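# Push protruding drive blanks into the rack, skipping yellow-stickered ones

## Task

Press every drive blank that juts out from the rack's front fully home until it latches, but leave alone any blank carrying a yellow sticker. The rack is loose on the table: it must not tilt beyond a small amount (tilting more fails) and must finish in its original spot. A blank counts only if it stays in without the robot holding it at the end. Nothing may be pushed or knocked off the table.

## Robot and tools

Robot: one six-joint arm with a two-finger parallel gripper and a single camera, cam_wrist (896x504 pixels), mounted on the wrist. The base may sit slightly tilted relative to the table.

Frames. The scene frame has its origin on the table top right under the arm base; +z is up, and +y lies to the left when facing along +x. Result lines report end_effector_position in metres and end_effector_quat_wxyz in this scene frame, plus linear (m/s) and angular (rad/s) velocities. The reported position is the point between the pads when they are shut; it can be off, more so at long reach. Gripper axes: fingers point along the gripper's +z, and they open and close along its y. Closed fingertips extend about 33 mm past the reported point (9 mm when fully open). Closing pushes the tips about 24 mm farther out, so leave clearance above surfaces.

The row format (shared by execute_actions and move): 9 numbers, each from -1 to 1, in the order dx, dy, dz, rx, ry, rz, position, force_limit, speed. The first six are an offset (not a pose) in the gripper's own axes, measured from the gripper's measured pose at the start of the action; 1.0 equals 0.6 m of translation or 180 degrees of rotation, and rx, ry, rz form a single rotation vector. position is the finger target: +1 fully open (140 mm), about -0.8 where the pads touch, -1 keeps closing until blocked. force_limit scales squeeze from about 14 N (-1) through 60 N (0) to 107 N (+1). speed sets finger gap rate: about 30 mm/s (-1), 140 (0), 250 (+1). For pushing blanks a closed gripper is fine; no grasp is needed.

execute_actions(actions): a list of up to 15 actions, run in sequence. Each action is a table of 1 to 15 rows, one row per 1/30 s control step; a short table repeats its last row to fill 15 steps. Every row in an action is an offset from that action's start pose, not from the preceding row. For the first action of a call the start is the pose last reported in this scene. An empty list just returns state and images. Per step the commanded pose is clipped to within 70 mm and 16 degrees of the measured pose, so large offsets need several actions; after an action the arm goes no farther than the last clipped pose.

move(target, speed, stop_force, blocking): drives the gripper in a straight line toward one row given as target (same 9 numbers, offset from the pose in the most recent result that showed one; finger values are sent at the start). speed is the path's top speed in m/s, 0.002 to 0.5, default 0.25; turning is capped at twice that in rad/s. The path lasts 0.5 to 10 s and is cut off at 10 s. It does not slow for obstacles, and the real gripper may lag, drift, or overshoot speed near a stretched arm. stop_force (N, 20 to 80, only after the scene has run 0.2 s) ends the path when the joint-torque-derived push against the direction of travel rises that much for 2 steps; the arm then backs to its pose 2 steps earlier and holds. Used with a very slow speed, it lets the target lie well beyond the contact, which suits pushing a blank until it stops. The residual press may briefly exceed stop_force; fast or high-force touches can still fault. It is unreliable on moves that rotate, unavailable near stretched poses, and should be omitted when backing away from something you press on. blocking=false returns after 0.5 s while the arm continues (not allowed with stop_force); check with wait(0) and do not send rows or moves until its end is shown. The result adds a move: line: done, off_target, moving, held, fault, or contact (stop_force ended it, ranked above others), plus the distance from target and limits (paced: pose clipped; held: a check blocked steps, after which motion may jump quickly).

wait(seconds): 0 to 10; lets time run holding the last command, returning early if a running move ends. stop(): brakes a running move; it needs room to decelerate, the fingers continue. zoom_image(camera, region): camera must be cam_wrist, region [x0, y0, x1, y1] in pixels from the top-left, at most 504x504; use it to check for yellow stickers and how far blanks protrude. finished_scene(scene): ends the current scene by its number after the robot has held the last command; irreversible, reports success. Replying with no tool call ends everything.

Result lines: object_status 0 moving, 1 blocked while opening, 2 blocked while closing (a grip), 3 reached target or pads met. position_measured is in counts, 3 open to 230 pads together, not linear. Hand target is where the controller is currently steering. pose unreachable means the clearance check altered or stopped the command (a mount under the base counts as arm). Joint torques and Flange force are noisy estimates; Flange force may read no reading near singular poses or at start. Joint limits (rad): waist and shoulder ±6.283, elbow ±2.792, forearm roll, wrist pitch, wrist roll ±6.283.

Hazards. The arm is stiff: commanding past a firm contact can trigger a fault. A joint torque reaching its load limit (waist 312, shoulder 312, elbow 147, the three wrist joints 41.4 N m), or any outside force of 144 N, halts the arm for 10 s and discards the rest of the call. Motor heat from sustained loads gives MOTOR HOT warnings, then an OVER-TEMPERATURE FAULT brake. The robot holds its last command while you think. Push slowly and near the blank's face center, level with the rack, so the loose rack neither slides nor tips; avoid hard hits, sweeping the rack, or knocking anything off the table, and retract before finishing so nothing is held in only by the gripper.

Each tool is called after "Request:" as name([rows], argument=value, ...), one row to a line, values as JSON.

## Session

Request:
execute_actions(actions=[])

Scene clock: 0.00 s.
end_effector_position=(+0.5288, -0.2703, +0.3282) position_measured=3 object_status=3 end_effector_quat_wxyz=(-0.051, +0.391, +0.566, +0.724) end_effector_velocity=(-0.000, -0.000, -0.001) end_effector_angular_velocity=(+0.001, +0.001, -0.000)
Joint positions: [-1.07   0.582  1.947  1.167  1.903  4.375]
Joint velocities: [-0.     0.001 -0.    -0.    -0.    -0.   ]
Joint torques (N m, as the joint torque sensors report them, + toward a larger angle): no reading
Flange force (N, the push that the arm receives, along the gripper's own x y z axes): no reading
Hand target: +0.529, -0.270, +0.328; -0.051, +0.391, +0.566, +0.724

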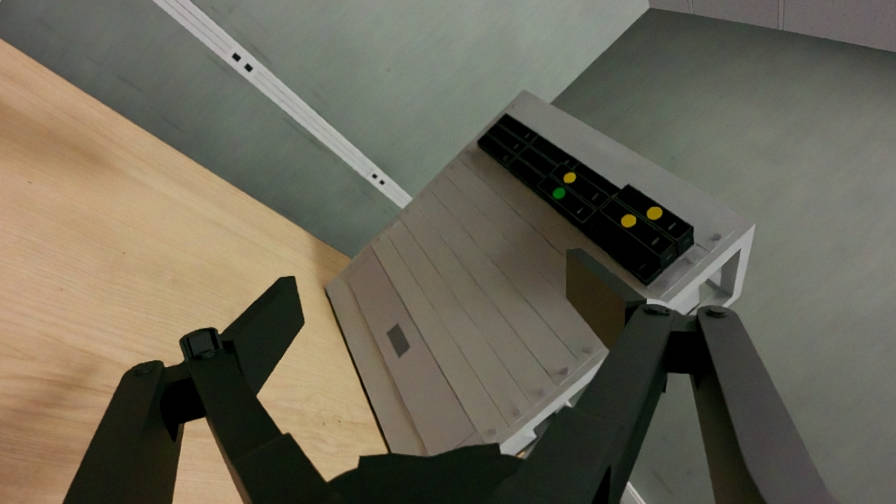

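Request:
move(target=[0.318, -0.030, 0.530, -0.299, -0.161, 0.250, 1, 0, 0], speed=0.3)

Scene clock: 23.63 s.
end_effector_position=(+0.5506, +0.0800, +0.4507) position_measured=3 object_status=3 end_effector_quat_wxyz=(+0.000, +0.707, +0.001, +0.707) end_effector_velocity=(+0.000, -0.000, -0.000) end_effector_angular_velocity=(+0.000, +0.000, -0.003)
Joint positions: [ 0.177 -0.267  2.627  3.416  0.807  4.52 ]
Joint velocities: [ 0.002  0.001 -0.     0.006  0.001 -0.004]
Joint torques (N m, as the joint torque sensors report them, + toward a larger angle): [ -3.74  -7.02 -29.63  -2.63   2.19  -0.4 ]
Flange force (N, the push that the arm receives, along the gripper's own x y z axes): no reading
Hand target: +0.551, +0.080, +0.451; +0.000, +0.707, +0.001, +0.707
Off the commanded pose: 0.001 m, 0 deg.
move: done

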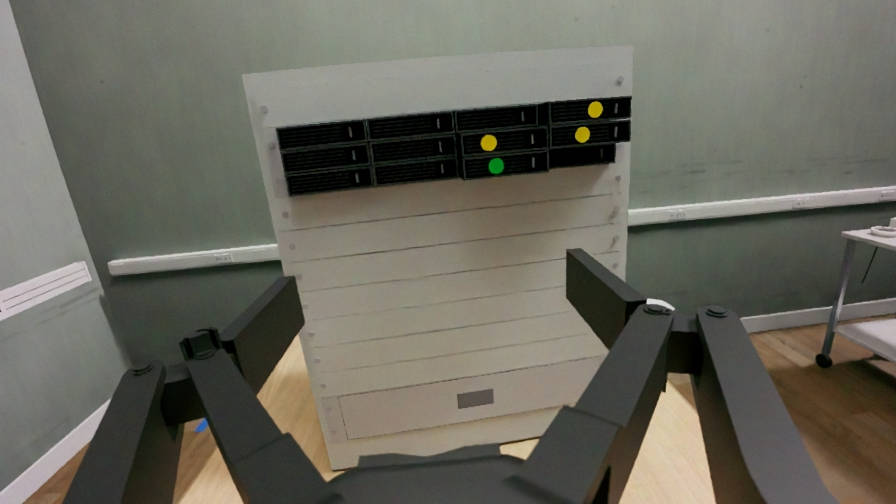

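Request:
zoom_image(camera="cam_wrist", region=[240, 60, 650, 210])

Region (240, 60, 650, 210) of cam_wrist's 896x504 image, scaled by 1.229, with more detail than that image has; it fills the top 184 rows of this view, and the rest is white.

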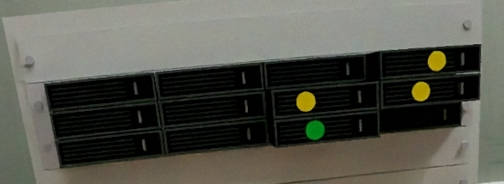

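Request:
move(target=[0.0622, 0.15, 0.349, 0, 0, 0, -1, 0, 1], speed=0.25)

Scene clock: 46.47 s.
end_effector_position=(+0.7600, -0.0100, +0.4877) position_measured=233 object_status=3 end_effector_quat_wxyz=(+0.000, +0.707, +0.001, +0.707) end_effector_velocity=(+0.000, +0.001, +0.002) end_effector_angular_velocity=(-0.000, -0.002, +0.001)
Joint positions: [-0.128  0.03   2.293  2.985  0.757  4.826]
Joint velocities: [ 0.001 -0.001 -0.001 -0.001 -0.     0.001]
Joint torques (N m, as the joint torque sensors report them, + toward a larger angle): [ -2.71 -40.28 -32.27  -3.08   2.03  -0.06]
Flange force (N, the push that the arm receives, along the gripper's own x y z axes): [-5.4 -6.4 8.4]
Hand target: +0.760, -0.010, +0.488; +0.000, +0.707, +0.001, +0.707
Off the commanded pose: 0.001 m, 0 deg.
move: done

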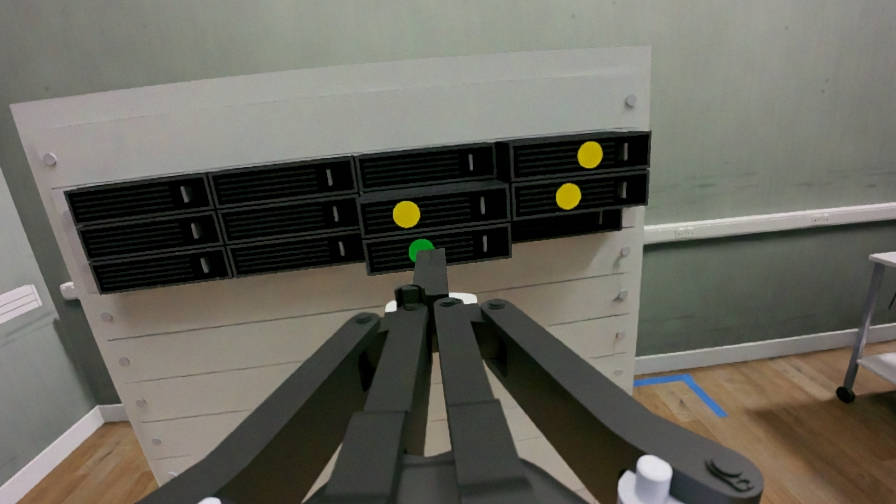

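Request:
move(target=[-0.0167, 0.0, 0.055, 0, 0, 0, -1, 0, 1], speed=0.08)

Scene clock: 64.60 s.
end_effector_position=(+0.7930, -0.0099, +0.4777) position_measured=233 object_status=3 end_effector_quat_wxyz=(+0.000, +0.707, +0.001, +0.707) end_effector_velocity=(+0.000, -0.000, -0.000) end_effector_angular_velocity=(+0.000, +0.000, -0.000)
Joint positions: [-0.12   0.095  2.246  2.998  0.774  4.814]
Joint velocities: [-0.     0.001 -0.     0.    -0.     0.   ]
Joint torques (N m, as the joint torque sensors report them, + toward a larger angle): [ -2.69 -46.36 -31.35  -2.6    2.12  -0.22]
Flange force (N, the push that the arm receives, along the gripper's own x y z axes): [-5.0 -3.8 8.8]
Hand target: +0.793, -0.010, +0.478; +0.000, +0.707, +0.001, +0.707
Off the commanded pose: 0.000 m, 0 deg.
move: done

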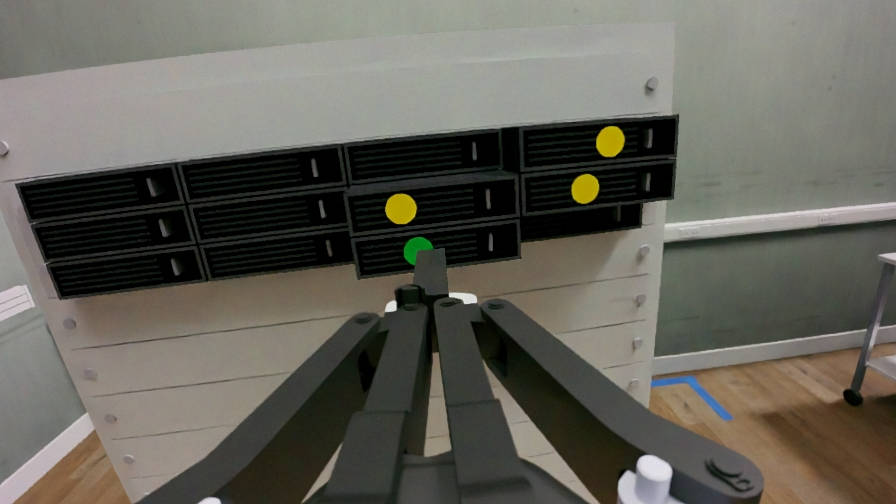

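Request:
zoom_image(camera="cam_wrist", region=[330, 170, 540, 300])

Region (330, 170, 540, 300) of cam_wrist's 896x504 image, scaled by 2.400, with more detail than that image has; it fills the top 312 rows of this view, and the rest is white.

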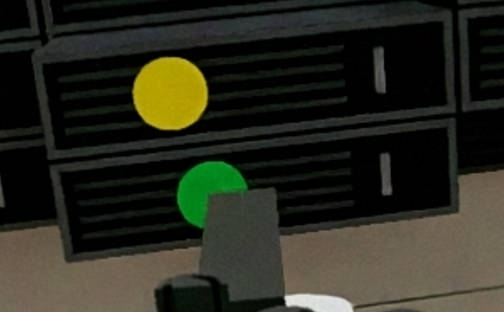

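Request:
move(target=[0.005, 0.0, 0.02, 0, 0, 0, -1, 0, 1], speed=0.04)

Request:
move(target=[0.0, 0.0, 0.1, 0, 0, 0, -1, 0, 1], speed=0.012, stop_force=20)

Scene clock: 78.97 s.
end_effector_position=(+0.8050, -0.0099, +0.4807) position_measured=233 object_status=3 end_effector_quat_wxyz=(+0.000, +0.707, +0.001, +0.707) end_effector_velocity=(+0.000, +0.000, +0.000) end_effector_angular_velocity=(+0.000, -0.000, +0.000)
Joint positions: [-0.118  0.109  2.223  3.001  0.765  4.814]
Joint velocities: [ 0.001 -0.    -0.     0.001 -0.    -0.   ]
Joint torques (N m, as the joint torque sensors report them, + toward a larger angle): [ -3.03 -47.54 -31.72  -2.94   2.11  -0.1 ]
Flange force (N, the push that the arm receives, along the gripper's own x y z axes): [-4.4 -5.8 7.9]
Hand target: +0.805, -0.010, +0.481; +0.000, +0.707, +0.001, +0.707
Off the commanded pose: 0.000 m, 0 deg.
move: done

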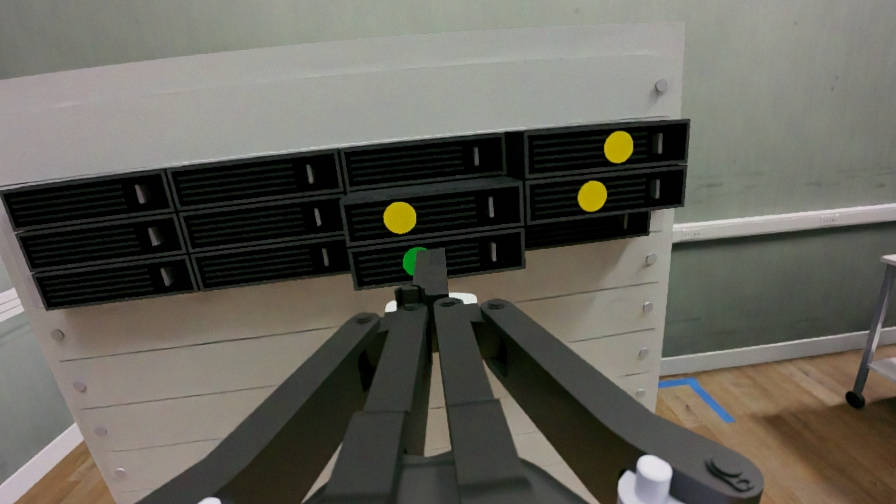

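Scene clock: 83.43 s.
end_effector_position=(+0.8547, -0.0098, +0.4806) position_measured=233 object_status=3 end_effector_quat_wxyz=(+0.000, +0.707, +0.001, +0.707) end_effector_velocity=(-0.002, +0.001, -0.000) end_effector_angular_velocity=(-0.000, +0.000, +0.001)
Joint positions: [-0.108  0.18   2.136  3.012  0.749  4.807]
Joint velocities: [ 0.    -0.002  0.003 -0.     0.    -0.   ]
Joint torques (N m, as the joint torque sensors report them, + toward a larger angle): [ -5.72 -43.27 -38.39  -2.46   0.13  -0.18]
Flange force (N, the push that the arm receives, along the gripper's own x y z axes): [2.7 -9.0 -20.6]
Hand target: +0.854, -0.010, +0.481; +0.000, +0.707, +0.001, +0.707
Off the commanded pose: 0.010 m, 0 deg.
move: contact

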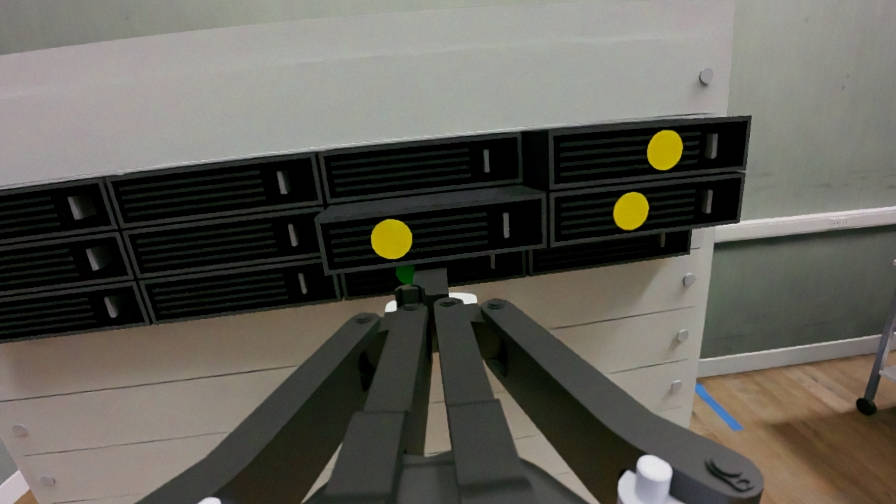

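Request:
move(target=[0.0, 0.0, -0.12, 0, 0, 0, -1, 0, 1], speed=0.1)

Request:
move(target=[-0.13, -0.1, 0.0, 0, 0, 0, -1, 0, 1], speed=0.15)

Scene clock: 89.33 s.
end_effector_position=(+0.7827, -0.0099, +0.4806) position_measured=233 object_status=3 end_effector_quat_wxyz=(+0.000, +0.707, +0.001, +0.707) end_effector_velocity=(+0.000, -0.000, -0.001) end_effector_angular_velocity=(-0.000, +0.001, +0.000)
Joint positions: [-0.122  0.075  2.261  2.995  0.77   4.818]
Joint velocities: [-0.     0.001  0.    -0.001  0.     0.   ]
Joint torques (N m, as the joint torque sensors report them, + toward a larger angle): [ -1.89 -44.78 -30.81  -2.73   1.95  -0.22]
Flange force (N, the push that the arm receives, along the gripper's own x y z axes): [-5.5 -2.5 10.6]
Hand target: +0.783, -0.010, +0.481; +0.000, +0.707, +0.001, +0.707
Off the commanded pose: 0.000 m, 0 deg.
move: done

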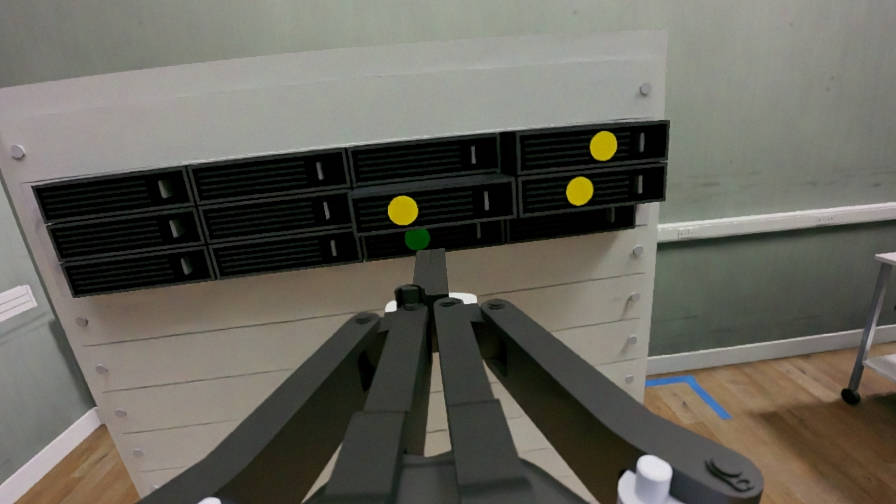

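Scene clock: 90.33 s.
end_effector_position=(+0.7826, +0.0503, +0.4028) position_measured=233 object_status=3 end_effector_quat_wxyz=(-0.000, +0.707, +0.001, +0.707) end_effector_velocity=(+0.000, +0.000, -0.000) end_effector_angular_velocity=(+0.000, +0.000, +0.000)
Joint positions: [0.011 0.205 2.314 3.18  0.947 4.689]
Joint velocities: [0.001 0.001 0.    0.    0.    0.   ]
Joint torques (N m, as the joint torque sensors report them, + toward a larger angle): [ -1.05 -50.7  -25.61  -2.38   1.98  -0.52]
Flange force (N, the push that the arm receives, along the gripper's own x y z axes): [-6.4 -1.3 5.8]
Hand target: +0.783, +0.050, +0.403; -0.000, +0.707, +0.001, +0.707
Off the commanded pose: 0.000 m, 0 deg.
move: done

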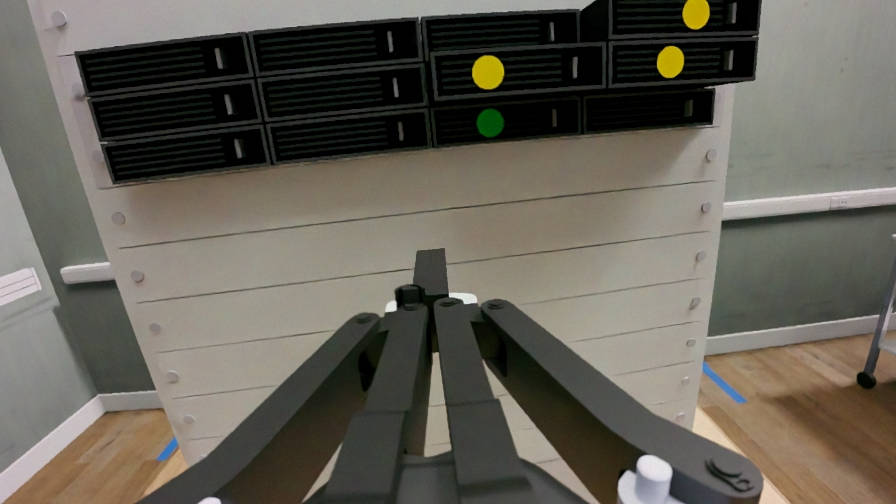

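Request:
zoom_image(camera="cam_wrist", region=[330, 40, 730, 170])

Request:
zoom_image(camera="cam_wrist", region=[60, 10, 460, 200])

Region (330, 40, 730, 170) of cam_wrist's 896x504 image, scaled by 1.260, with more detail than that image has; it fills the top 164 rows of this view, and the rest is white.

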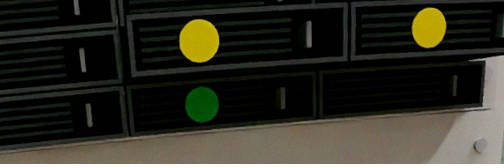

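Region (60, 10, 460, 200) of cam_wrist's 896x504 image, scaled by 1.260, with more detail than that image has; it fills the top 239 rows of this view, and the rest is white.

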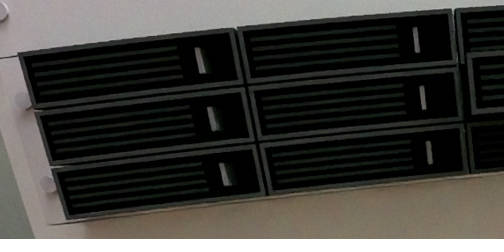

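The green blank in row 3, column 3 now sits flush with its neighbours. The three yellow ones are untouched and the rack looks to be where it started. I'm ending scene 2.

Request:
finished_scene(scene=2)

The scene is finished: the task was done.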